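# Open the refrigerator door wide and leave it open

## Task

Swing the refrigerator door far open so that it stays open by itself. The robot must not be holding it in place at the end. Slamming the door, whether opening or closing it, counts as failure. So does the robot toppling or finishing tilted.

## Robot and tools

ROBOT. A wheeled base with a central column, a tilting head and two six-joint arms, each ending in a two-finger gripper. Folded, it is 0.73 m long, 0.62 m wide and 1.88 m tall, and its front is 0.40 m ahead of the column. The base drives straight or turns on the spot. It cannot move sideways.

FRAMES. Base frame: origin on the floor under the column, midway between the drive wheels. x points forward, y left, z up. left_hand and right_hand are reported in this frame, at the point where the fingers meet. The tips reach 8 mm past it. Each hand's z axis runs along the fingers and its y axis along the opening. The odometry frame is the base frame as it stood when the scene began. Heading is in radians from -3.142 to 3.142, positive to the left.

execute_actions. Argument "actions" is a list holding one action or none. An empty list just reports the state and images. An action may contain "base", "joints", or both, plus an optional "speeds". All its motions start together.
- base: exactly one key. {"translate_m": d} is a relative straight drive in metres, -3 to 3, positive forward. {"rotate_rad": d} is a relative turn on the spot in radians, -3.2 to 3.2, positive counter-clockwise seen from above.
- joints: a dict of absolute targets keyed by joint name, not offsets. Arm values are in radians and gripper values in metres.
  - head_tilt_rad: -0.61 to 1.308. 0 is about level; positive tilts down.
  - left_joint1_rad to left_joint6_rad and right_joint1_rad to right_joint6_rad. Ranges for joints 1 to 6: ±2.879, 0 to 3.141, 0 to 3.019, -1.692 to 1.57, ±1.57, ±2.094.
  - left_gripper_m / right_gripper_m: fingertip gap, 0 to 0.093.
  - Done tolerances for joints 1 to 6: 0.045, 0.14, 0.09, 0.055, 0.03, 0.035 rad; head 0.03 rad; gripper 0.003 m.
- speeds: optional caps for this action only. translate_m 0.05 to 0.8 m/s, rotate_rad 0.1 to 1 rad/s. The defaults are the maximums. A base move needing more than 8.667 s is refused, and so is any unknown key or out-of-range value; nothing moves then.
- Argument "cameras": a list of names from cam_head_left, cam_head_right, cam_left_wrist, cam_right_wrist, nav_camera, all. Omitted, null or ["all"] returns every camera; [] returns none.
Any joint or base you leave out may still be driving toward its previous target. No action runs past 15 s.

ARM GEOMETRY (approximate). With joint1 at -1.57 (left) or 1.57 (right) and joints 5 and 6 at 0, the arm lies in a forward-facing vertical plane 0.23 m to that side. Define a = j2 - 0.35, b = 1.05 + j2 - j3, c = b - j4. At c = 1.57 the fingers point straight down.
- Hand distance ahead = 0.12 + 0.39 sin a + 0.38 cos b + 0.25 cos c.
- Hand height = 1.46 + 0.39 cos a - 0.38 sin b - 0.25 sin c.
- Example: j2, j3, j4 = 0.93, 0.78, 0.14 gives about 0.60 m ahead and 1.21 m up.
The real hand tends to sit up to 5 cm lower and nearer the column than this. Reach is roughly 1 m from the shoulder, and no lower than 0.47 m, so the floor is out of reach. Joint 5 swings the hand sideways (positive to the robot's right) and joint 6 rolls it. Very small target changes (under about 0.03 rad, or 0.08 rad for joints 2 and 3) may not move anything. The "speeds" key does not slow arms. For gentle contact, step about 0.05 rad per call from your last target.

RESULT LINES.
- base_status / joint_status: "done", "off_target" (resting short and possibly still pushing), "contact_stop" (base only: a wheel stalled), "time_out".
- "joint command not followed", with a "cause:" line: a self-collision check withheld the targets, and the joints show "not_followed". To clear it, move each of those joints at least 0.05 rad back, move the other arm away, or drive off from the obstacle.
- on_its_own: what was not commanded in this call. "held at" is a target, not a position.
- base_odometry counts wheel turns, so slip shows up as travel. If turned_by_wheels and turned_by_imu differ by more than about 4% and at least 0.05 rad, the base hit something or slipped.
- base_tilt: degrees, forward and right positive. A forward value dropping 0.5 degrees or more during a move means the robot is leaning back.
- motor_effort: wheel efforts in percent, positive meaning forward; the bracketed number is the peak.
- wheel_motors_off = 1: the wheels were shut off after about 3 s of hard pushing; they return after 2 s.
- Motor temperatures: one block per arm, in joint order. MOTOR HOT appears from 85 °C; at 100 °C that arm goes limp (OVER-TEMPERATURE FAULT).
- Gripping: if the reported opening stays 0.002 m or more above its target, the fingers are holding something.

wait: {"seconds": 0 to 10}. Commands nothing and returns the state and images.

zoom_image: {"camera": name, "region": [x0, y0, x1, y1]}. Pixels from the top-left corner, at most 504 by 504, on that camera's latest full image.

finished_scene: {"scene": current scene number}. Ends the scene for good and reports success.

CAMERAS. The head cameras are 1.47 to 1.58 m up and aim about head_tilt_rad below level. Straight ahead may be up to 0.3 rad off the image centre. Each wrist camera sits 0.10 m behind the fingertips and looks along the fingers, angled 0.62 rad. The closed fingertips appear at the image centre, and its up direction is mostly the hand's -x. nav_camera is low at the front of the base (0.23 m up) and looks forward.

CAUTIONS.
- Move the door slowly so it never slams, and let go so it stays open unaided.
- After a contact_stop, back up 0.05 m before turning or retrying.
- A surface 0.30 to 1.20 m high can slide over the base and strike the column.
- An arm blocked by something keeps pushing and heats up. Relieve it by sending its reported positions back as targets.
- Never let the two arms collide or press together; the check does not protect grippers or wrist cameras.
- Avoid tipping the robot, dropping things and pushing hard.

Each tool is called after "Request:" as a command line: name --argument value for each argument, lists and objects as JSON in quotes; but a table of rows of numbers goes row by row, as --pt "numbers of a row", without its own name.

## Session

Request:
execute_actions --actions '[]'

Scene clock: 0.00 s.
Motor temperatures (°C, as the motors report them): left_arm=[24 26 26 23 28 25] | right_arm=[25 27 25 24 28 25]
base_odometry: x=+0.000 y=+0.000 heading=+0.000 (m, m, rad; odometry frame)
turned_by_wheels: +0.000 (rad since the last result)
turned_by_imu: +0.000 (rad since the last result)
base_tilt: forward=-0.6 right=-0.3 (deg)
base_status: not commanded
joint_positions: head_tilt_rad=+0.858 left_joint1_rad=-1.594 left_joint2_rad=+0.883 left_joint3_rad=+0.413 left_joint4_rad=-0.946 left_joint5_rad=-0.023 left_joint6_rad=-0.047 left_gripper_m=+0.094 right_joint1_rad=+1.558 right_joint2_rad=+0.877 right_joint3_rad=+0.399 right_joint4_rad=-0.955 right_joint5_rad=-0.035 right_joint6_rad=+0.014 right_gripper_m=+0.094
joint_status: not commanded
wheel_motors_off: 0
motor_effort: left_wheel=+5 right_wheel=+4 (%)
left_hand: x=+0.1496 y=+0.2236 z=+1.2515 quat_wxyz=(+0.431, +0.007, -0.902, -0.014) (m; base frame)
right_hand: x=+0.1421 y=-0.2219 z=+1.2557 quat_wxyz=(+0.439, -0.019, -0.898, -0.009) (m; base frame)
pictures: cam_head_left, cam_head_right, cam_left_wrist, cam_right_wrist, nav_camera
Images, in order (width x height): cam_head_left 672x504, cam_head_right 672x504, cam_left_wrist 504x504, cam_right_wrist 504x504, nav_camera 672x504.

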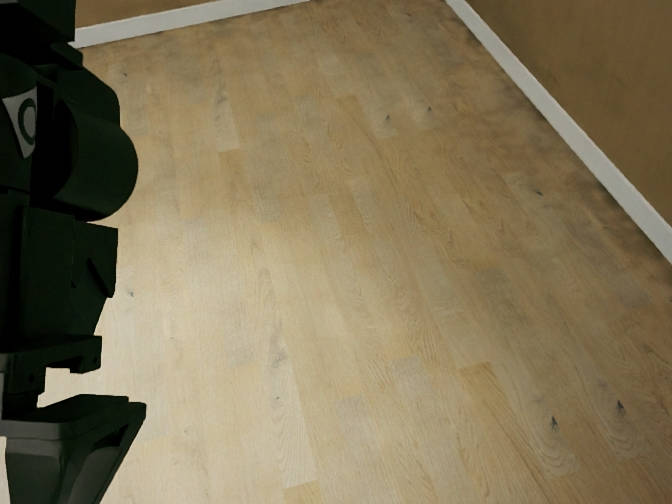

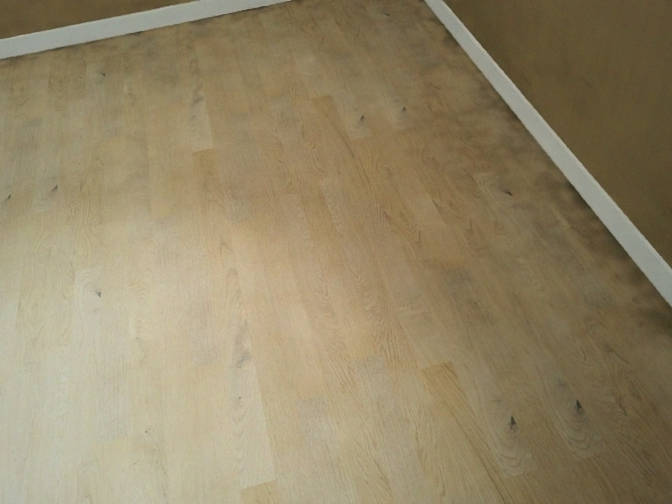

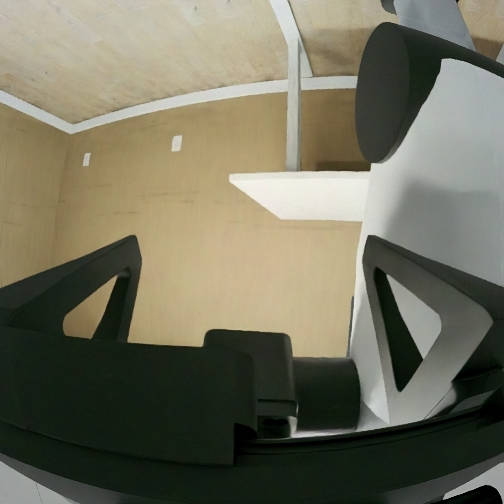

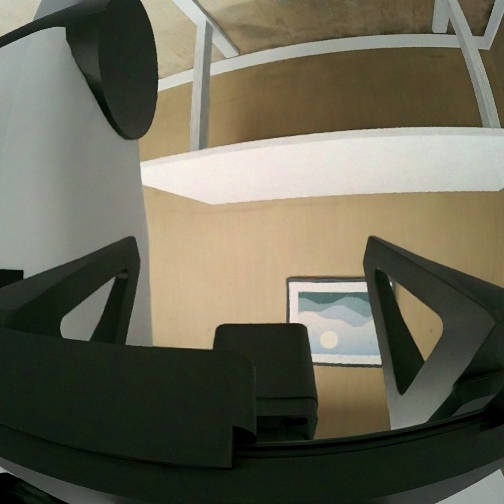

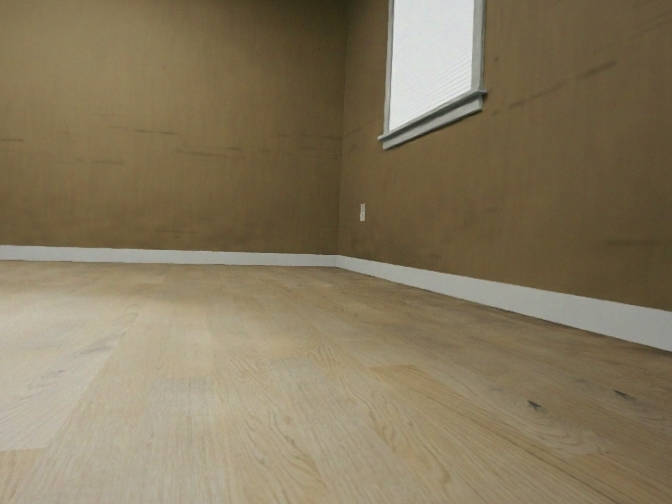

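Request:
execute_actions --actions '[{"base":{"rotate_rad":1.3},"joints":{"head_tilt_rad":0.3}}]' --cameras '["cam_head_left","nav_camera"]'

Scene clock: 7.93 s.
Motor temperatures (°C, as the motors report them): left_arm=[24 27 26 23 28 25] | right_arm=[25 27 25 25 28 25]
base_odometry: x=+0.000 y=+0.000 heading=+1.299 (m, m, rad; odometry frame)
turned_by_wheels: +1.299 (rad since the last result)
turned_by_imu: +1.292 (rad since the last result)
base_tilt: forward=-0.7 right=-0.3 (deg)
base_status: done
joint_positions: head_tilt_rad=+0.319 left_joint1_rad=-1.594 left_joint2_rad=+0.883 left_joint3_rad=+0.413 left_joint4_rad=-0.946 left_joint5_rad=-0.023 left_joint6_rad=-0.047 left_gripper_m=+0.094 right_joint1_rad=+1.558 right_joint2_rad=+0.877 right_joint3_rad=+0.399 right_joint4_rad=-0.955 right_joint5_rad=-0.035 right_joint6_rad=+0.014 right_gripper_m=+0.094
joint_status: all done
wheel_motors_off: 0
motor_effort: left_wheel=-5(51) right_wheel=+7(50) (%)
left_hand: x=+0.1496 y=+0.2236 z=+1.2515 quat_wxyz=(+0.431, +0.007, -0.902, -0.014) (m; base frame)
right_hand: x=+0.1421 y=-0.2219 z=+1.2557 quat_wxyz=(+0.439, -0.019, -0.898, -0.009) (m; base frame)
pictures: cam_head_left, nav_camera
Images, in order (width x height): cam_head_left 672x504, nav_camera 672x504.

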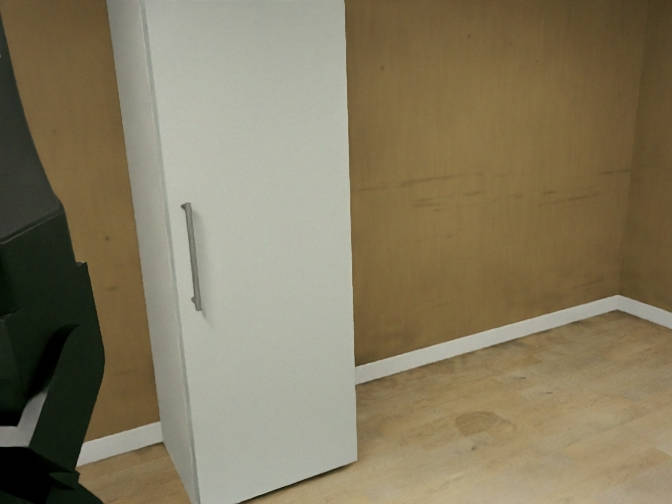

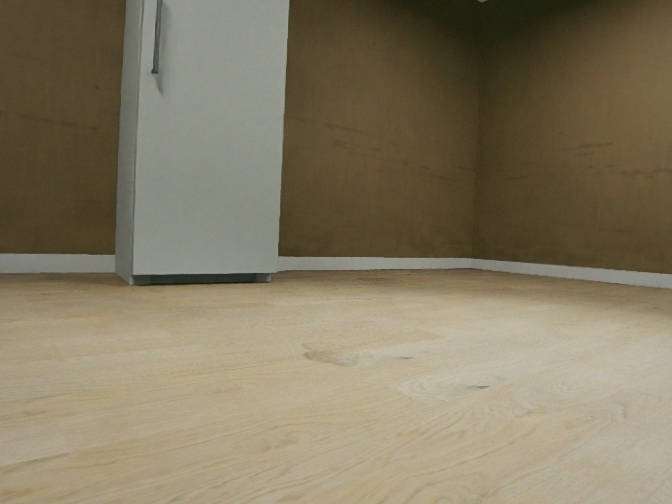

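Request:
execute_actions --actions '[{"base":{"rotate_rad":0.095}}]' --cameras '[]'

Request:
execute_actions --actions '[{"base":{"translate_m":1.28},"joints":{"head_tilt_rad":0.6,"right_joint1_rad":1.68,"right_joint2_rad":2.07,"right_joint3_rad":1.68,"right_joint4_rad":1.39,"right_gripper_m":0.07}}]' --cameras '[]'

Request:
execute_actions --actions '[{"base":{"rotate_rad":0.565},"joints":{"right_joint5_rad":-1.25,"right_joint6_rad":-0.17}}]' --cameras '["cam_head_left","cam_head_right","cam_right_wrist","nav_camera"]'

Scene clock: 34.57 s.
Motor temperatures (°C, as the motors report them): left_arm=[24 27 26 23 28 25] | right_arm=[25 27 25 25 28 25]
base_odometry: x=+0.000 y=+0.000 heading=+1.393 (m, m, rad; odometry frame)
turned_by_wheels: +0.094 (rad since the last result)
turned_by_imu: +0.092 (rad since the last result)
base_tilt: forward=-0.6 right=-0.3 (deg)
base_status: done
joint_positions: head_tilt_rad=+0.319 left_joint1_rad=-1.594 left_joint2_rad=+0.883 left_joint3_rad=+0.413 left_joint4_rad=-0.946 left_joint5_rad=-0.023 left_joint6_rad=-0.047 left_gripper_m=+0.094 right_joint1_rad=+1.558 right_joint2_rad=+0.877 right_joint3_rad=+0.399 right_joint4_rad=-0.955 right_joint5_rad=-0.035 right_joint6_rad=+0.014 right_gripper_m=+0.094
joint_status: not commanded
wheel_motors_off: 0
motor_effort: left_wheel=-6(32) right_wheel=+6(30) (%)
left_hand: x=+0.1496 y=+0.2236 z=+1.2515 quat_wxyz=(+0.431, +0.007, -0.902, -0.014) (m; base frame)
right_hand: x=+0.1421 y=-0.2219 z=+1.2557 quat_wxyz=(+0.439, -0.019, -0.898, -0.009) (m; base frame)
pictures: none
No camera images: the call's "cameras" was empty. Leave "cameras" out to get every camera's image.

Scene clock: 38.20 s.
Motor temperatures (°C, as the motors report them): left_arm=[24 27 26 23 28 25] | right_arm=[25 28 25 25 28 25]
base_odometry: x=+0.226 y=+1.260 heading=+1.393 (m, m, rad; odometry frame)
turned_by_wheels: +0.000 (rad since the last result)
turned_by_imu: -0.004 (rad since the last result)
base_tilt: forward=-0.5 right=-0.2 (deg)
base_status: done
joint_positions: head_tilt_rad=+0.604 left_joint1_rad=-1.594 left_joint2_rad=+0.883 left_joint3_rad=+0.413 left_joint4_rad=-0.946 left_joint5_rad=-0.023 left_joint6_rad=-0.047 left_gripper_m=+0.094 right_joint1_rad=+1.677 right_joint2_rad=+2.079 right_joint3_rad=+1.669 right_joint4_rad=+1.370 right_joint5_rad=-0.035 right_joint6_rad=+0.014 right_gripper_m=+0.070
joint_status: all done
wheel_motors_off: 0
motor_effort: left_wheel=+1(59) right_wheel=-1(70) (%)
left_hand: x=+0.1500 y=+0.2236 z=+1.2513 quat_wxyz=(+0.431, +0.007, -0.902, -0.014) (m; base frame)
right_hand: x=+0.7892 y=-0.1394 z=+0.9969 quat_wxyz=(-0.674, -0.004, -0.735, -0.069) (m; base frame)
pictures: none
No camera images: the call's "cameras" was empty. Leave "cameras" out to get every camera's image.

Scene clock: 40.27 s.
Motor temperatures (°C, as the motors report them): left_arm=[24 27 26 23 28 25] | right_arm=[25 28 25 25 28 25]
base_odometry: x=+0.226 y=+1.260 heading=+1.957 (m, m, rad; odometry frame)
turned_by_wheels: +0.564 (rad since the last result)
turned_by_imu: +0.559 (rad since the last result)
base_tilt: forward=-0.6 right=-0.3 (deg)
base_status: done
joint_positions: head_tilt_rad=+0.604 left_joint1_rad=-1.594 left_joint2_rad=+0.883 left_joint3_rad=+0.413 left_joint4_rad=-0.946 left_joint5_rad=-0.023 left_joint6_rad=-0.047 left_gripper_m=+0.094 right_joint1_rad=+1.679 right_joint2_rad=+2.079 right_joint3_rad=+1.669 right_joint4_rad=+1.370 right_joint5_rad=-1.247 right_joint6_rad=-0.163 right_gripper_m=+0.070
joint_status: all done
wheel_motors_off: 0
motor_effort: left_wheel=-7(61) right_wheel=+7(52) (%)
left_hand: x=+0.1500 y=+0.2236 z=+1.2513 quat_wxyz=(+0.431, +0.007, -0.902, -0.014) (m; base frame)
right_hand: x=+0.6643 y=+0.0112 z=+1.0217 quat_wxyz=(-0.591, +0.429, -0.534, -0.426) (m; base frame)
pictures: cam_head_left, cam_head_right, cam_right_wrist, nav_camera
Images, in order (width x height): cam_head_left 672x504, cam_head_right 672x504, cam_right_wrist 504x504, nav_camera 672x504.

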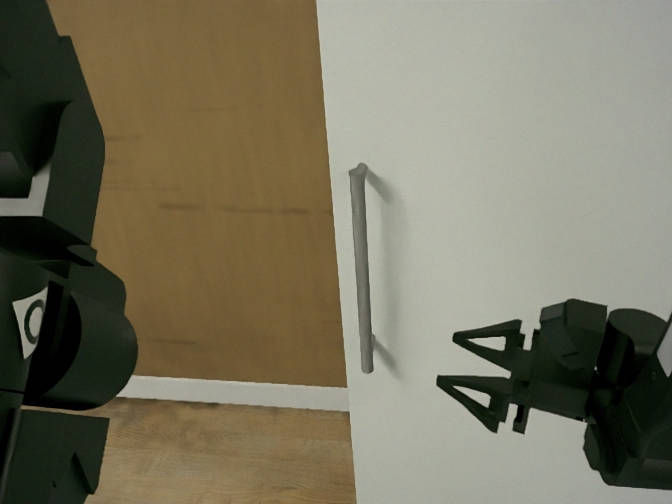

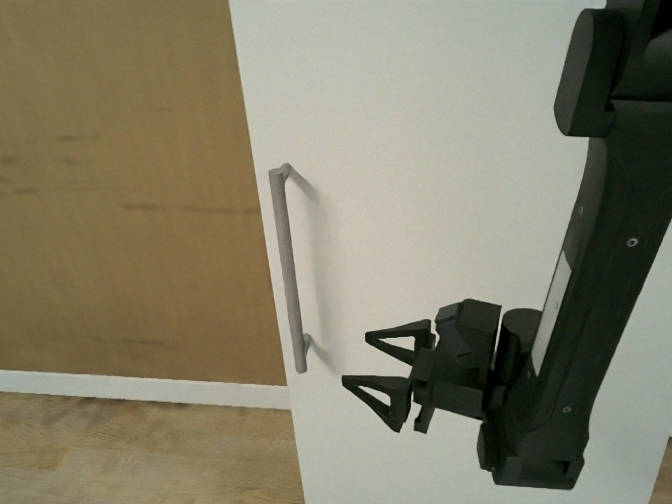

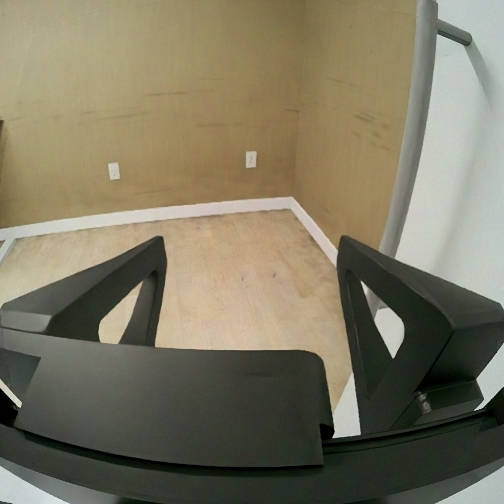

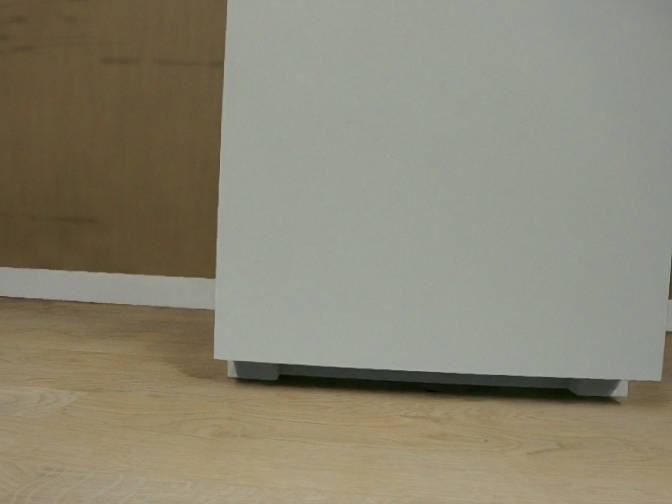

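Request:
execute_actions --actions '[{"base":{"rotate_rad":0.07}}]' --cameras '[]'

Request:
execute_actions --actions '[{"base":{"translate_m":0.17},"speeds":{"translate_m":0.15}}]' --cameras '["cam_head_left","cam_right_wrist"]'

Scene clock: 53.37 s.
Motor temperatures (°C, as the motors report them): left_arm=[24 27 26 23 28 25] | right_arm=[25 29 25 25 28 25]
base_odometry: x=+0.226 y=+1.260 heading=+2.026 (m, m, rad; odometry frame)
turned_by_wheels: +0.069 (rad since the last result)
turned_by_imu: +0.067 (rad since the last result)
base_tilt: forward=-0.6 right=-0.3 (deg)
base_status: done
joint_positions: head_tilt_rad=+0.604 left_joint1_rad=-1.594 left_joint2_rad=+0.883 left_joint3_rad=+0.413 left_joint4_rad=-0.946 left_joint5_rad=-0.023 left_joint6_rad=-0.047 left_gripper_m=+0.094 right_joint1_rad=+1.682 right_joint2_rad=+2.079 right_joint3_rad=+1.669 right_joint4_rad=+1.370 right_joint5_rad=-1.247 right_joint6_rad=-0.163 right_gripper_m=+0.070
joint_status: not commanded
wheel_motors_off: 0
motor_effort: left_wheel=-9(36) right_wheel=+6(33) (%)
left_hand: x=+0.1500 y=+0.2236 z=+1.2513 quat_wxyz=(+0.431, +0.007, -0.902, -0.014) (m; base frame)
right_hand: x=+0.6639 y=+0.0130 z=+1.0223 quat_wxyz=(-0.591, +0.429, -0.533, -0.427) (m; base frame)
pictures: none
No camera images: the call's "cameras" was empty. Leave "cameras" out to get every camera's image.

Scene clock: 55.40 s.
Motor temperatures (°C, as the motors report them): left_arm=[24 27 26 23 28 25] | right_arm=[25 29 25 25 28 25]
base_odometry: x=+0.151 y=+1.413 heading=+2.027 (m, m, rad; odometry frame)
turned_by_wheels: +0.001 (rad since the last result)
turned_by_imu: +0.000 (rad since the last result)
base_tilt: forward=-0.6 right=-0.2 (deg)
base_status: done
joint_positions: head_tilt_rad=+0.604 left_joint1_rad=-1.594 left_joint2_rad=+0.883 left_joint3_rad=+0.413 left_joint4_rad=-0.946 left_joint5_rad=-0.023 left_joint6_rad=-0.047 left_gripper_m=+0.094 right_joint1_rad=+1.682 right_joint2_rad=+2.078 right_joint3_rad=+1.672 right_joint4_rad=+1.370 right_joint5_rad=-1.248 right_joint6_rad=-0.163 right_gripper_m=+0.070
joint_status: not commanded
wheel_motors_off: 0
motor_effort: left_wheel=+1(56) right_wheel=-2(65) (%)
left_hand: x=+0.1500 y=+0.2236 z=+1.2513 quat_wxyz=(+0.431, +0.007, -0.902, -0.014) (m; base frame)
right_hand: x=+0.6655 y=+0.0131 z=+1.0236 quat_wxyz=(-0.592, +0.430, -0.531, -0.426) (m; base frame)
pictures: cam_head_left, cam_right_wrist
Images, in order (width x height): cam_head_left 672x504, cam_right_wrist 504x504.

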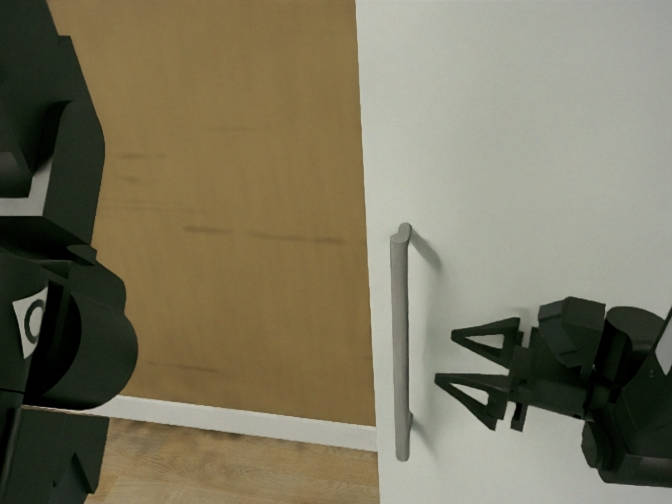

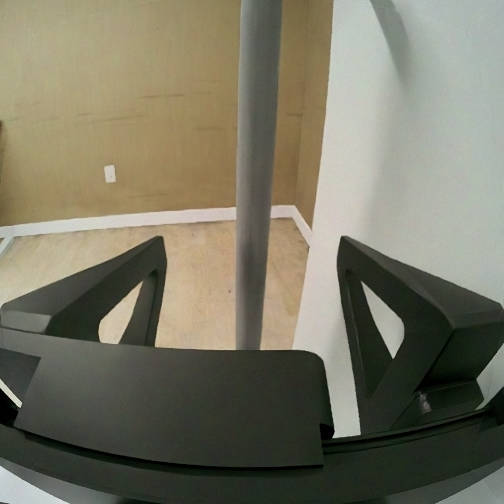

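Request:
execute_actions --actions '[{"base":{"translate_m":0.035},"speeds":{"translate_m":0.08},"joints":{"right_joint1_rad":1.74}}]' --cameras '["cam_right_wrist"]'

Request:
execute_actions --actions '[{"base":{"translate_m":0.01},"speeds":{"translate_m":0.05},"joints":{"right_joint1_rad":1.82}}]' --cameras '["cam_head_left","cam_right_wrist"]'

Scene clock: 65.63 s.
Motor temperatures (°C, as the motors report them): left_arm=[24 27 26 23 28 25] | right_arm=[25 29 25 25 28 25]
base_odometry: x=+0.136 y=+1.444 heading=+2.028 (m, m, rad; odometry frame)
turned_by_wheels: +0.001 (rad since the last result)
turned_by_imu: -0.001 (rad since the last result)
base_tilt: forward=-0.6 right=-0.3 (deg)
base_status: done
joint_positions: head_tilt_rad=+0.604 left_joint1_rad=-1.594 left_joint2_rad=+0.883 left_joint3_rad=+0.413 left_joint4_rad=-0.946 left_joint5_rad=-0.023 left_joint6_rad=-0.047 left_gripper_m=+0.094 right_joint1_rad=+1.735 right_joint2_rad=+2.082 right_joint3_rad=+1.664 right_joint4_rad=+1.370 right_joint5_rad=-1.265 right_joint6_rad=-0.162 right_gripper_m=+0.070
joint_status: all done
wheel_motors_off: 0
motor_effort: left_wheel=+2(47) right_wheel=+0(39) (%)
left_hand: x=+0.1498 y=+0.2236 z=+1.2514 quat_wxyz=(+0.431, +0.007, -0.902, -0.014) (m; base frame)
right_hand: x=+0.6510 y=+0.0488 z=+1.0323 quat_wxyz=(-0.590, +0.425, -0.515, -0.454) (m; base frame)
pictures: cam_right_wrist
Images, in order (width x height): cam_right_wrist 504x504.

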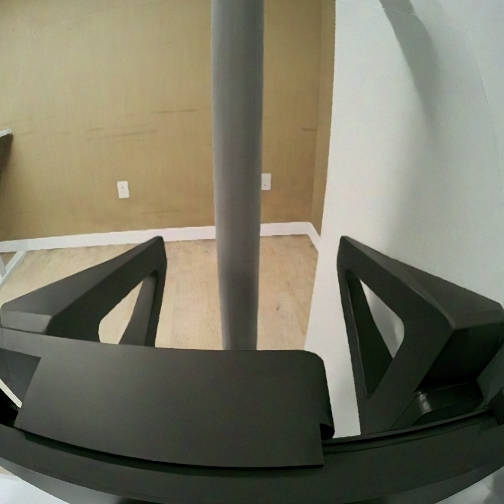

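Scene clock: 66.67 s.
Motor temperatures (°C, as the motors report them): left_arm=[24 27 26 23 28 25] | right_arm=[25 29 25 25 28 25]
base_odometry: x=+0.131 y=+1.453 heading=+2.028 (m, m, rad; odometry frame)
turned_by_wheels: +0.000 (rad since the last result)
turned_by_imu: +0.000 (rad since the last result)
base_tilt: forward=-0.6 right=-0.3 (deg)
base_status: done
joint_positions: head_tilt_rad=+0.604 left_joint1_rad=-1.594 left_joint2_rad=+0.883 left_joint3_rad=+0.412 left_joint4_rad=-0.946 left_joint5_rad=-0.023 left_joint6_rad=-0.047 left_gripper_m=+0.094 right_joint1_rad=+1.823 right_joint2_rad=+2.085 right_joint3_rad=+1.664 right_joint4_rad=+1.371 right_joint5_rad=-1.254 right_joint6_rad=-0.163 right_gripper_m=+0.070
joint_status: all done
wheel_motors_off: 0
motor_effort: left_wheel=+1(41) right_wheel=-1(40) (%)
left_hand: x=+0.1494 y=+0.2237 z=+1.2515 quat_wxyz=(+0.432, +0.007, -0.902, -0.014) (m; base frame)
right_hand: x=+0.6379 y=+0.1053 z=+1.0535 quat_wxyz=(-0.597, +0.411, -0.491, -0.484) (m; base frame)
pictures: cam_head_left, cam_right_wrist
Images, in order (width x height): cam_head_left 672x504, cam_right_wrist 504x504.

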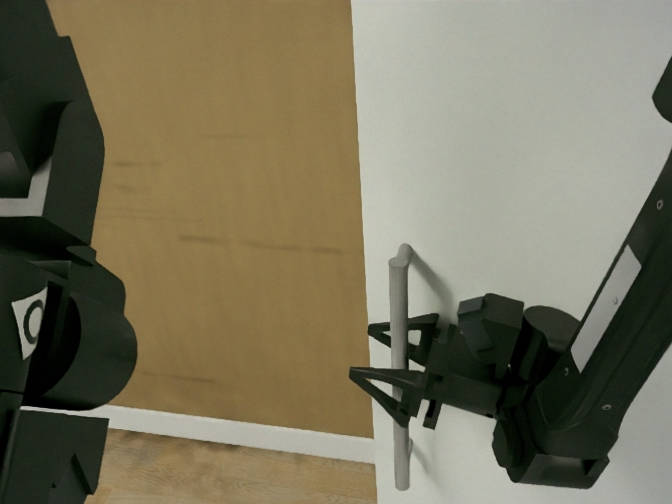

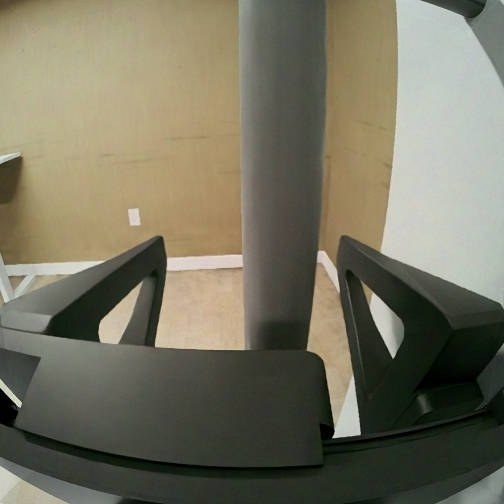

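Request:
execute_actions --actions '[{"joints":{"right_joint1_rad":1.87,"right_gripper_m":0.0}}]' --cameras '["cam_right_wrist"]'

Request:
execute_actions --actions '[{"base":{"translate_m":-0.07},"speeds":{"translate_m":0.05}}]' --cameras '["cam_head_left","cam_right_wrist"]'

Scene clock: 74.40 s.
Motor temperatures (°C, as the motors report them): left_arm=[24 27 26 23 28 25] | right_arm=[25 30 26 25 28 25]
base_odometry: x=+0.131 y=+1.453 heading=+2.028 (m, m, rad; odometry frame)
turned_by_wheels: +0.000 (rad since the last result)
turned_by_imu: -0.002 (rad since the last result)
base_tilt: forward=-0.5 right=-0.2 (deg)
base_status: not commanded
joint_positions: head_tilt_rad=+0.604 left_joint1_rad=-1.594 left_joint2_rad=+0.883 left_joint3_rad=+0.412 left_joint4_rad=-0.946 left_joint5_rad=-0.023 left_joint6_rad=-0.047 left_gripper_m=+0.094 right_joint1_rad=+1.830 right_joint2_rad=+2.085 right_joint3_rad=+1.679 right_joint4_rad=+1.371 right_joint5_rad=-1.232 right_joint6_rad=-0.163 right_gripper_m=+0.014
joint_status: right_gripper_m off_target (ended at +0.014, target +0.000); the others done
wheel_motors_off: 0
motor_effort: left_wheel=-3(4) right_wheel=-1(3) (%)
left_hand: x=+0.1494 y=+0.2237 z=+1.2515 quat_wxyz=(+0.432, +0.007, -0.902, -0.014) (m; base frame)
right_hand: x=+0.6462 y=+0.1089 z=+1.0574 quat_wxyz=(-0.605, +0.406, -0.491, -0.477) (m; base frame)
pictures: cam_right_wrist
Images, in order (width x height): cam_right_wrist 504x504.

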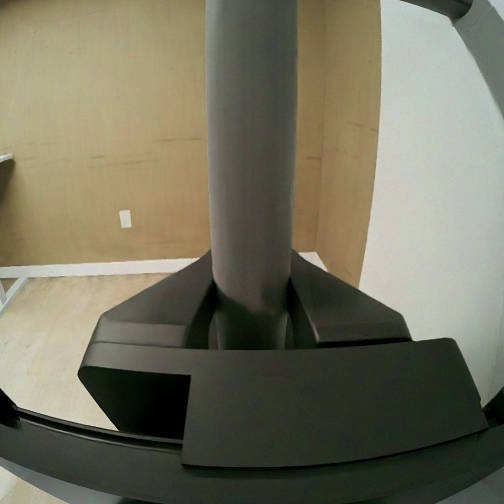

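Scene clock: 76.60 s.
Motor temperatures (°C, as the motors report them): left_arm=[24 27 26 23 28 25] | right_arm=[25 30 26 25 30 25]
base_odometry: x=+0.162 y=+1.390 heading=+2.026 (m, m, rad; odometry frame)
turned_by_wheels: -0.002 (rad since the last result)
turned_by_imu: -0.003 (rad since the last result)
base_tilt: forward=-0.6 right=-0.3 (deg)
base_status: done
joint_positions: head_tilt_rad=+0.604 left_joint1_rad=-1.594 left_joint2_rad=+0.883 left_joint3_rad=+0.411 left_joint4_rad=-0.946 left_joint5_rad=-0.023 left_joint6_rad=-0.047 left_gripper_m=+0.094 right_joint1_rad=+1.819 right_joint2_rad=+2.078 right_joint3_rad=+1.669 right_joint4_rad=+1.387 right_joint5_rad=-1.242 right_joint6_rad=-0.147 right_gripper_m=+0.014
joint_status: not commanded
wheel_motors_off: 0
motor_effort: left_wheel=-3(50) right_wheel=+0(75) (%)
left_hand: x=+0.1488 y=+0.2237 z=+1.2517 quat_wxyz=(+0.432, +0.007, -0.902, -0.014) (m; base frame)
right_hand: x=+0.6461 y=+0.1013 z=+1.0586 quat_wxyz=(-0.604, +0.409, -0.491, -0.477) (m; base frame)
pictures: cam_head_left, cam_right_wrist
Images, in order (width x height): cam_head_left 672x504, cam_right_wrist 504x504.

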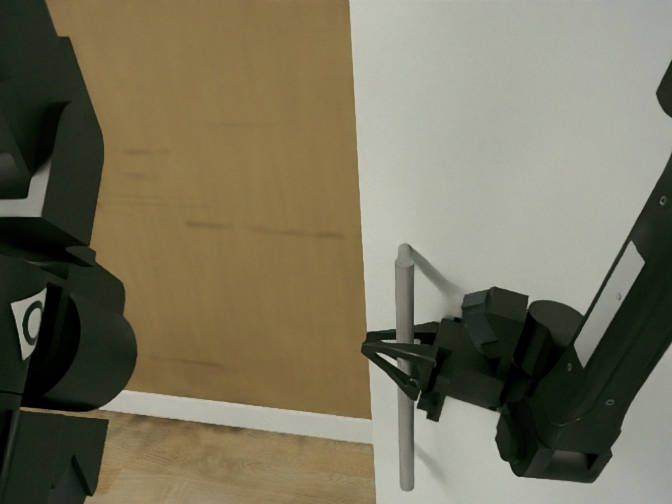

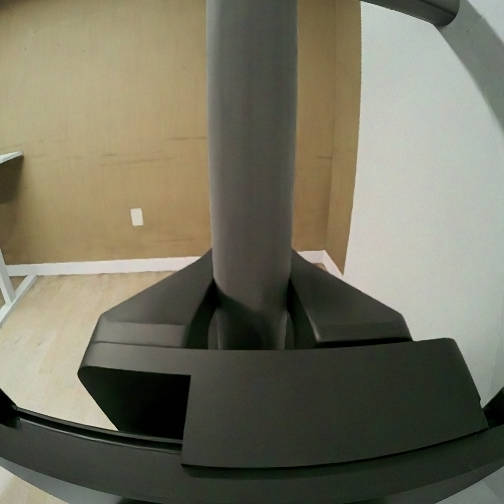

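Repeat the sequence.

Request:
execute_actions --actions '[{"base":{"translate_m":-0.13},"speeds":{"translate_m":0.1},"joints":{"right_joint1_rad":1.79,"right_joint6_rad":-0.12}}]' --cameras '[]'

Request:
execute_actions --actions '[{"base":{"translate_m":-0.12},"speeds":{"translate_m":0.1},"joints":{"right_joint1_rad":1.73,"right_joint6_rad":-0.08}}]' --cameras '[]'

Request:
execute_actions --actions '[{"base":{"translate_m":-0.09},"speeds":{"translate_m":0.1},"joints":{"right_joint1_rad":1.64,"right_joint6_rad":-0.03}}]' --cameras '[]'

Request:
execute_actions --actions '[{"base":{"translate_m":-0.07},"speeds":{"translate_m":0.1},"joints":{"right_joint1_rad":1.54,"right_joint6_rad":0.04,"left_joint2_rad":1.85,"left_joint3_rad":1.62,"left_joint4_rad":1.25,"left_gripper_m":0.0}}]' --cameras '["cam_head_left","cam_head_right","nav_camera"]'

Scene clock: 93.07 s.
Motor temperatures (°C, as the motors report them): left_arm=[24 27 26 23 28 25] | right_arm=[26 30 26 25 29 25]
base_odometry: x=+0.219 y=+1.273 heading=+2.024 (m, m, rad; odometry frame)
turned_by_wheels: -0.002 (rad since the last result)
turned_by_imu: -0.004 (rad since the last result)
base_tilt: forward=-0.5 right=-0.2 (deg)
base_status: done
joint_positions: head_tilt_rad=+0.604 left_joint1_rad=-1.594 left_joint2_rad=+0.882 left_joint3_rad=+0.412 left_joint4_rad=-0.946 left_joint5_rad=-0.023 left_joint6_rad=-0.047 left_gripper_m=+0.094 right_joint1_rad=+1.774 right_joint2_rad=+2.064 right_joint3_rad=+1.682 right_joint4_rad=+1.387 right_joint5_rad=-1.250 right_joint6_rad=-0.110 right_gripper_m=+0.014
joint_status: all done
wheel_motors_off: 0
motor_effort: left_wheel=-1(55) right_wheel=+4(52) (%)
left_hand: x=+0.1491 y=+0.2237 z=+1.2517 quat_wxyz=(+0.432, +0.007, -0.902, -0.014) (m; base frame)
right_hand: x=+0.6632 y=+0.0722 z=+1.0566 quat_wxyz=(-0.599, +0.412, -0.503, -0.468) (m; base frame)
pictures: none
No camera images: the call's "cameras" was empty. Leave "cameras" out to get every camera's image.

Scene clock: 95.00 s.
Motor temperatures (°C, as the motors report them): left_arm=[24 27 26 23 28 25] | right_arm=[26 30 26 25 29 25]
base_odometry: x=+0.272 y=+1.166 heading=+2.024 (m, m, rad; odometry frame)
turned_by_wheels: +0.000 (rad since the last result)
turned_by_imu: +0.000 (rad since the last result)
base_tilt: forward=-0.6 right=-0.2 (deg)
base_status: done
joint_positions: head_tilt_rad=+0.604 left_joint1_rad=-1.594 left_joint2_rad=+0.882 left_joint3_rad=+0.412 left_joint4_rad=-0.946 left_joint5_rad=-0.023 left_joint6_rad=-0.047 left_gripper_m=+0.094 right_joint1_rad=+1.702 right_joint2_rad=+2.042 right_joint3_rad=+1.691 right_joint4_rad=+1.391 right_joint5_rad=-1.244 right_joint6_rad=-0.062 right_gripper_m=+0.014
joint_status: all done
wheel_motors_off: 0
motor_effort: left_wheel=-3(79) right_wheel=-3(34) (%)
left_hand: x=+0.1491 y=+0.2237 z=+1.2517 quat_wxyz=(+0.432, +0.007, -0.902, -0.014) (m; base frame)
right_hand: x=+0.6868 y=+0.0248 z=+1.0540 quat_wxyz=(-0.595, +0.412, -0.526, -0.446) (m; base frame)
pictures: none
No camera images: the call's "cameras" was empty. Leave "cameras" out to get every camera's image.

Scene clock: 96.70 s.
Motor temperatures (°C, as the motors report them): left_arm=[24 27 26 23 28 25] | right_arm=[26 30 25 25 28 25]
base_odometry: x=+0.311 y=+1.085 heading=+2.025 (m, m, rad; odometry frame)
turned_by_wheels: +0.001 (rad since the last result)
turned_by_imu: +0.000 (rad since the last result)
base_tilt: forward=-0.6 right=-0.2 (deg)
base_status: done
joint_positions: head_tilt_rad=+0.604 left_joint1_rad=-1.594 left_joint2_rad=+0.882 left_joint3_rad=+0.412 left_joint4_rad=-0.946 left_joint5_rad=-0.023 left_joint6_rad=-0.047 left_gripper_m=+0.094 right_joint1_rad=+1.622 right_joint2_rad=+2.025 right_joint3_rad=+1.698 right_joint4_rad=+1.401 right_joint5_rad=-1.245 right_joint6_rad=-0.009 right_gripper_m=+0.014
joint_status: all done
wheel_motors_off: 0
motor_effort: left_wheel=+0(42) right_wheel=-1(67) (%)
left_hand: x=+0.1493 y=+0.2237 z=+1.2516 quat_wxyz=(+0.432, +0.007, -0.902, -0.014) (m; base frame)
right_hand: x=+0.7056 y=-0.0281 z=+1.0515 quat_wxyz=(-0.588, +0.414, -0.550, -0.424) (m; base frame)
pictures: none
No camera images: the call's "cameras" was empty. Leave "cameras" out to get every camera's image.

Scene clock: 98.70 s.
Motor temperatures (°C, as the motors report them): left_arm=[24 27 26 23 28 25] | right_arm=[26 30 25 25 28 25]
base_odometry: x=+0.342 y=+1.022 heading=+2.025 (m, m, rad; odometry frame)
turned_by_wheels: +0.001 (rad since the last result)
turned_by_imu: +0.000 (rad since the last result)
base_tilt: forward=-0.6 right=-0.3 (deg)
base_status: done
joint_positions: head_tilt_rad=+0.604 left_joint1_rad=-1.594 left_joint2_rad=+1.847 left_joint3_rad=+1.611 left_joint4_rad=+1.230 left_joint5_rad=-0.023 left_joint6_rad=-0.047 left_gripper_m=+0.000 right_joint1_rad=+1.534 right_joint2_rad=+2.011 right_joint3_rad=+1.698 right_joint4_rad=+1.414 right_joint5_rad=-1.247 right_joint6_rad=+0.043 right_gripper_m=+0.014
joint_status: all done
wheel_motors_off: 0
motor_effort: left_wheel=-3(43) right_wheel=-1(46) (%)
left_hand: x=+0.8615 y=+0.2126 z=+1.1034 quat_wxyz=(-0.688, +0.027, -0.725, +0.019) (m; base frame)
right_hand: x=+0.7180 y=-0.0871 z=+1.0483 quat_wxyz=(-0.577, +0.416, -0.578, -0.400) (m; base frame)
pictures: cam_head_left, cam_head_right, nav_camera
Images, in order (width x height): cam_head_left 672x504, cam_head_right 672x504, nav_camera 672x504.

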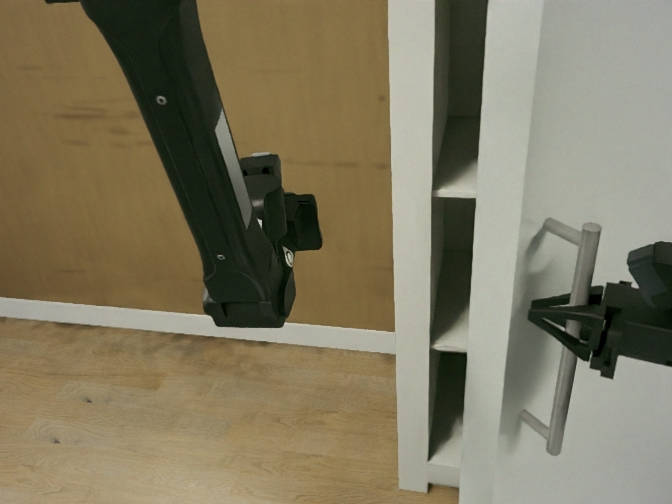

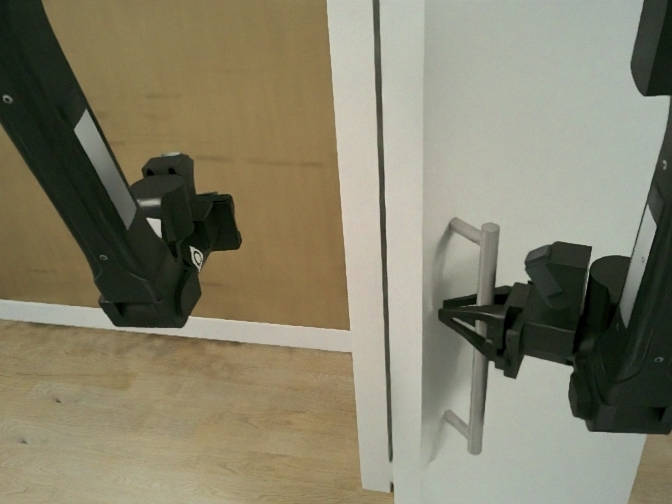

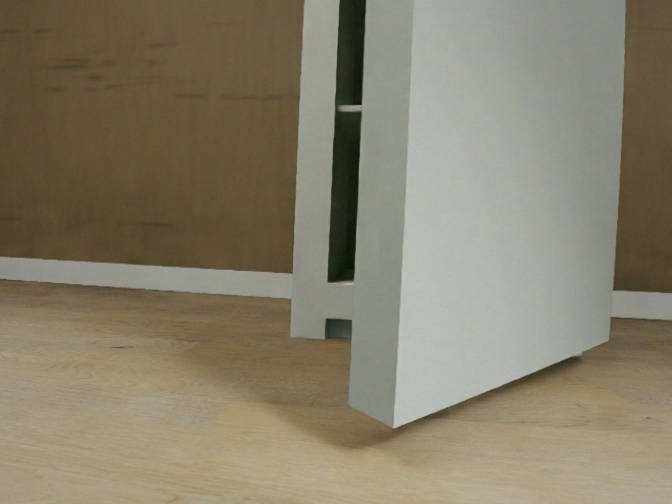

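Request:
execute_actions --actions '[{"joints":{"left_joint1_rad":-1.8,"right_gripper_m":0.07}}]' --cameras '[]'

Request:
execute_actions --actions '[{"joints":{"right_joint1_rad":1.3}}]' --cameras '["cam_head_right"]'

Request:
execute_actions --actions '[{"joints":{"right_joint2_rad":0.9,"right_joint3_rad":0.42}}]' --cameras '[]'

Request:
execute_actions --actions '[{"base":{"translate_m":0.08},"speeds":{"translate_m":0.15},"joints":{"right_joint4_rad":-0.95,"right_joint5_rad":0}}]' --cameras '["nav_camera"]'

Request:
execute_actions --actions '[{"base":{"rotate_rad":-0.58},"speeds":{"rotate_rad":0.14}}]' --cameras '["cam_head_left","nav_camera"]'

Scene clock: 123.70 s.
Motor temperatures (°C, as the motors report them): left_arm=[24 29 27 24 28 25] | right_arm=[25 29 25 25 28 25]
base_odometry: x=+0.342 y=+1.022 heading=+2.025 (m, m, rad; odometry frame)
turned_by_wheels: +0.000 (rad since the last result)
turned_by_imu: -0.002 (rad since the last result)
base_tilt: forward=-0.6 right=-0.3 (deg)
base_status: not commanded
joint_positions: head_tilt_rad=+0.604 left_joint1_rad=-1.805 left_joint2_rad=+1.847 left_joint3_rad=+1.611 left_joint4_rad=+1.230 left_joint5_rad=-0.021 left_joint6_rad=-0.047 left_gripper_m=+0.000 right_joint1_rad=+1.534 right_joint2_rad=+2.061 right_joint3_rad=+1.685 right_joint4_rad=+1.404 right_joint5_rad=-1.246 right_joint6_rad=+0.041 right_gripper_m=+0.070
joint_status: all done
wheel_motors_off: 0
motor_effort: left_wheel=-3(1) right_wheel=-1(4) (%)
left_hand: x=+0.8525 y=+0.0668 z=+1.1191 quat_wxyz=(-0.680, +0.051, -0.721, +0.122) (m; base frame)
right_hand: x=+0.6924 y=-0.0878 z=+1.0155 quat_wxyz=(-0.557, +0.400, -0.598, -0.414) (m; base frame)
pictures: none
No camera images: the call's "cameras" was empty. Leave "cameras" out to get every camera's image.

Scene clock: 125.00 s.
Motor temperatures (°C, as the motors report them): left_arm=[24 29 27 24 28 25] | right_arm=[25 29 25 25 28 25]
base_odometry: x=+0.342 y=+1.022 heading=+2.025 (m, m, rad; odometry frame)
turned_by_wheels: +0.000 (rad since the last result)
turned_by_imu: -0.001 (rad since the last result)
base_tilt: forward=-0.6 right=-0.2 (deg)
base_status: not commanded
joint_positions: head_tilt_rad=+0.604 left_joint1_rad=-1.805 left_joint2_rad=+1.847 left_joint3_rad=+1.611 left_joint4_rad=+1.230 left_joint5_rad=-0.021 left_joint6_rad=-0.047 left_gripper_m=+0.000 right_joint1_rad=+1.292 right_joint2_rad=+2.061 right_joint3_rad=+1.685 right_joint4_rad=+1.404 right_joint5_rad=-1.247 right_joint6_rad=+0.041 right_gripper_m=+0.070
joint_status: all done
wheel_motors_off: 0
motor_effort: left_wheel=+0(2) right_wheel=-2(1) (%)
left_hand: x=+0.8525 y=+0.0668 z=+1.1191 quat_wxyz=(-0.680, +0.051, -0.721, +0.122) (m; base frame)
right_hand: x=+0.6987 y=-0.2567 z=+1.0043 quat_wxyz=(-0.536, +0.420, -0.661, -0.315) (m; base frame)
pictures: cam_head_right
Images, in order (width x height): cam_head_right 672x504.

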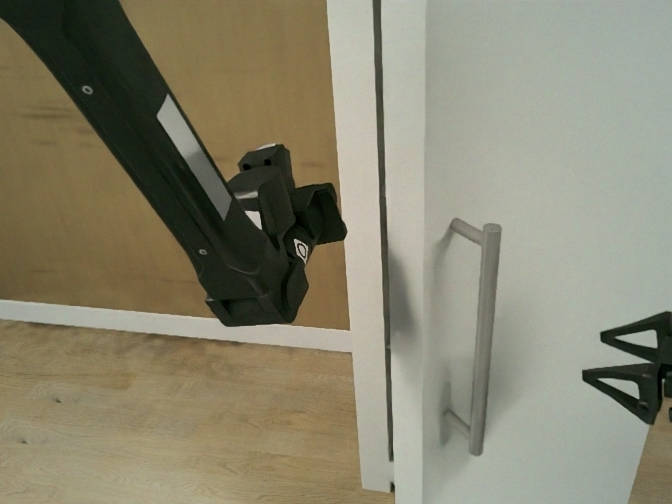

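Scene clock: 126.60 s.
Motor temperatures (°C, as the motors report them): left_arm=[24 29 27 24 28 25] | right_arm=[25 29 25 25 28 25]
base_odometry: x=+0.342 y=+1.022 heading=+2.025 (m, m, rad; odometry frame)
turned_by_wheels: +0.000 (rad since the last result)
turned_by_imu: -0.001 (rad since the last result)
base_tilt: forward=-0.6 right=-0.2 (deg)
base_status: not commanded
joint_positions: head_tilt_rad=+0.604 left_joint1_rad=-1.805 left_joint2_rad=+1.847 left_joint3_rad=+1.611 left_joint4_rad=+1.230 left_joint5_rad=-0.021 left_joint6_rad=-0.047 left_gripper_m=+0.000 right_joint1_rad=+1.292 right_joint2_rad=+0.907 right_joint3_rad=+0.421 right_joint4_rad=+1.399 right_joint5_rad=-1.248 right_joint6_rad=+0.041 right_gripper_m=+0.070
joint_status: all done
wheel_motors_off: 0
motor_effort: left_wheel=+3(1) right_wheel=-1(1) (%)
left_hand: x=+0.8525 y=+0.0668 z=+1.1191 quat_wxyz=(-0.680, +0.051, -0.721, +0.122) (m; base frame)
right_hand: x=+0.4878 y=-0.1400 z=+1.3529 quat_wxyz=(-0.506, +0.388, -0.693, -0.335) (m; base frame)
pictures: none
No camera images: the call's "cameras" was empty. Leave "cameras" out to get every camera's image.

Scene clock: 128.67 s.
Motor temperatures (°C, as the motors report them): left_arm=[24 29 27 24 28 25] | right_arm=[25 29 25 25 28 25]
base_odometry: x=+0.307 y=+1.094 heading=+2.025 (m, m, rad; odometry frame)
turned_by_wheels: -0.001 (rad since the last result)
turned_by_imu: -0.002 (rad since the last result)
base_tilt: forward=-0.7 right=-0.2 (deg)
base_status: done
joint_positions: head_tilt_rad=+0.604 left_joint1_rad=-1.805 left_joint2_rad=+1.847 left_joint3_rad=+1.611 left_joint4_rad=+1.230 left_joint5_rad=-0.021 left_joint6_rad=-0.047 left_gripper_m=+0.000 right_joint1_rad=+1.292 right_joint2_rad=+0.906 right_joint3_rad=+0.424 right_joint4_rad=-0.934 right_joint5_rad=-0.004 right_joint6_rad=+0.041 right_gripper_m=+0.070
joint_status: all done
wheel_motors_off: 0
motor_effort: left_wheel=-1(46) right_wheel=+0(41) (%)
left_hand: x=+0.8525 y=+0.0668 z=+1.1191 quat_wxyz=(-0.680, +0.051, -0.721, +0.122) (m; base frame)
right_hand: x=+0.1486 y=-0.2849 z=+1.2537 quat_wxyz=(+0.425, -0.134, -0.891, +0.086) (m; base frame)
pictures: nav_camera
Images, in order (width x height): nav_camera 672x504.

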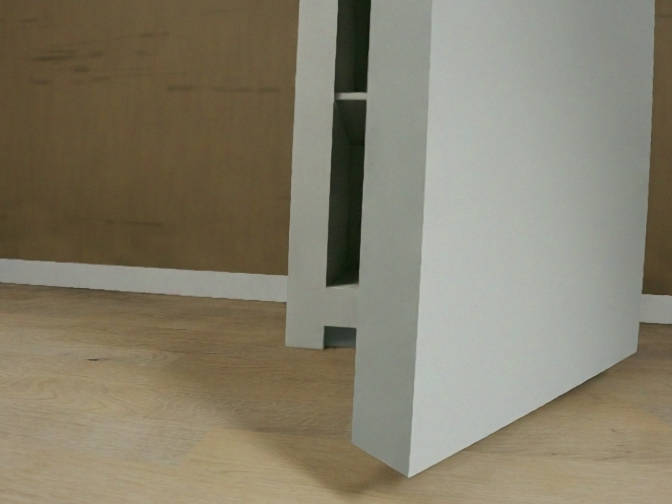

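Scene clock: 133.50 s.
Motor temperatures (°C, as the motors report them): left_arm=[24 29 28 24 28 25] | right_arm=[25 29 25 25 28 25]
base_odometry: x=+0.307 y=+1.094 heading=+1.446 (m, m, rad; odometry frame)
turned_by_wheels: -0.579 (rad since the last result)
turned_by_imu: -0.572 (rad since the last result)
base_tilt: forward=-0.6 right=-0.2 (deg)
base_status: done
joint_positions: head_tilt_rad=+0.604 left_joint1_rad=-1.798 left_joint2_rad=+1.845 left_joint3_rad=+1.602 left_joint4_rad=+1.260 left_joint5_rad=-0.025 left_joint6_rad=-0.043 left_gripper_m=+0.000 right_joint1_rad=+1.292 right_joint2_rad=+0.906 right_joint3_rad=+0.422 right_joint4_rad=-0.934 right_joint5_rad=-0.004 right_joint6_rad=+0.041 right_gripper_m=+0.070
joint_status: not commanded
wheel_motors_off: 0
motor_effort: left_wheel=+6(94) right_wheel=-6(44) (%)
left_hand: x=+0.8508 y=+0.0735 z=+1.1235 quat_wxyz=(-0.689, +0.052, -0.714, +0.116) (m; base frame)
right_hand: x=+0.1474 y=-0.2846 z=+1.2541 quat_wxyz=(+0.427, -0.134, -0.890, +0.086) (m; base frame)
pictures: cam_head_left, nav_camera
Images, in order (width x height): cam_head_left 672x504, nav_camera 672x504.

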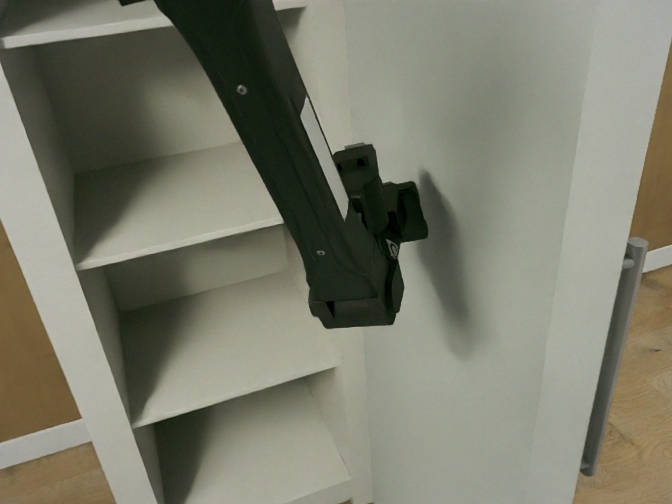

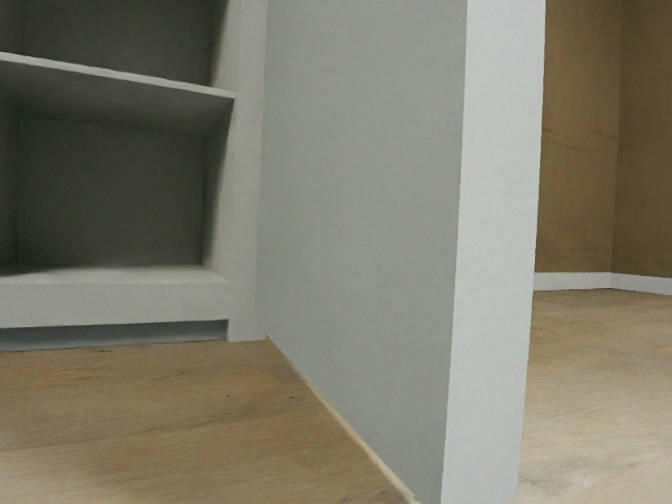

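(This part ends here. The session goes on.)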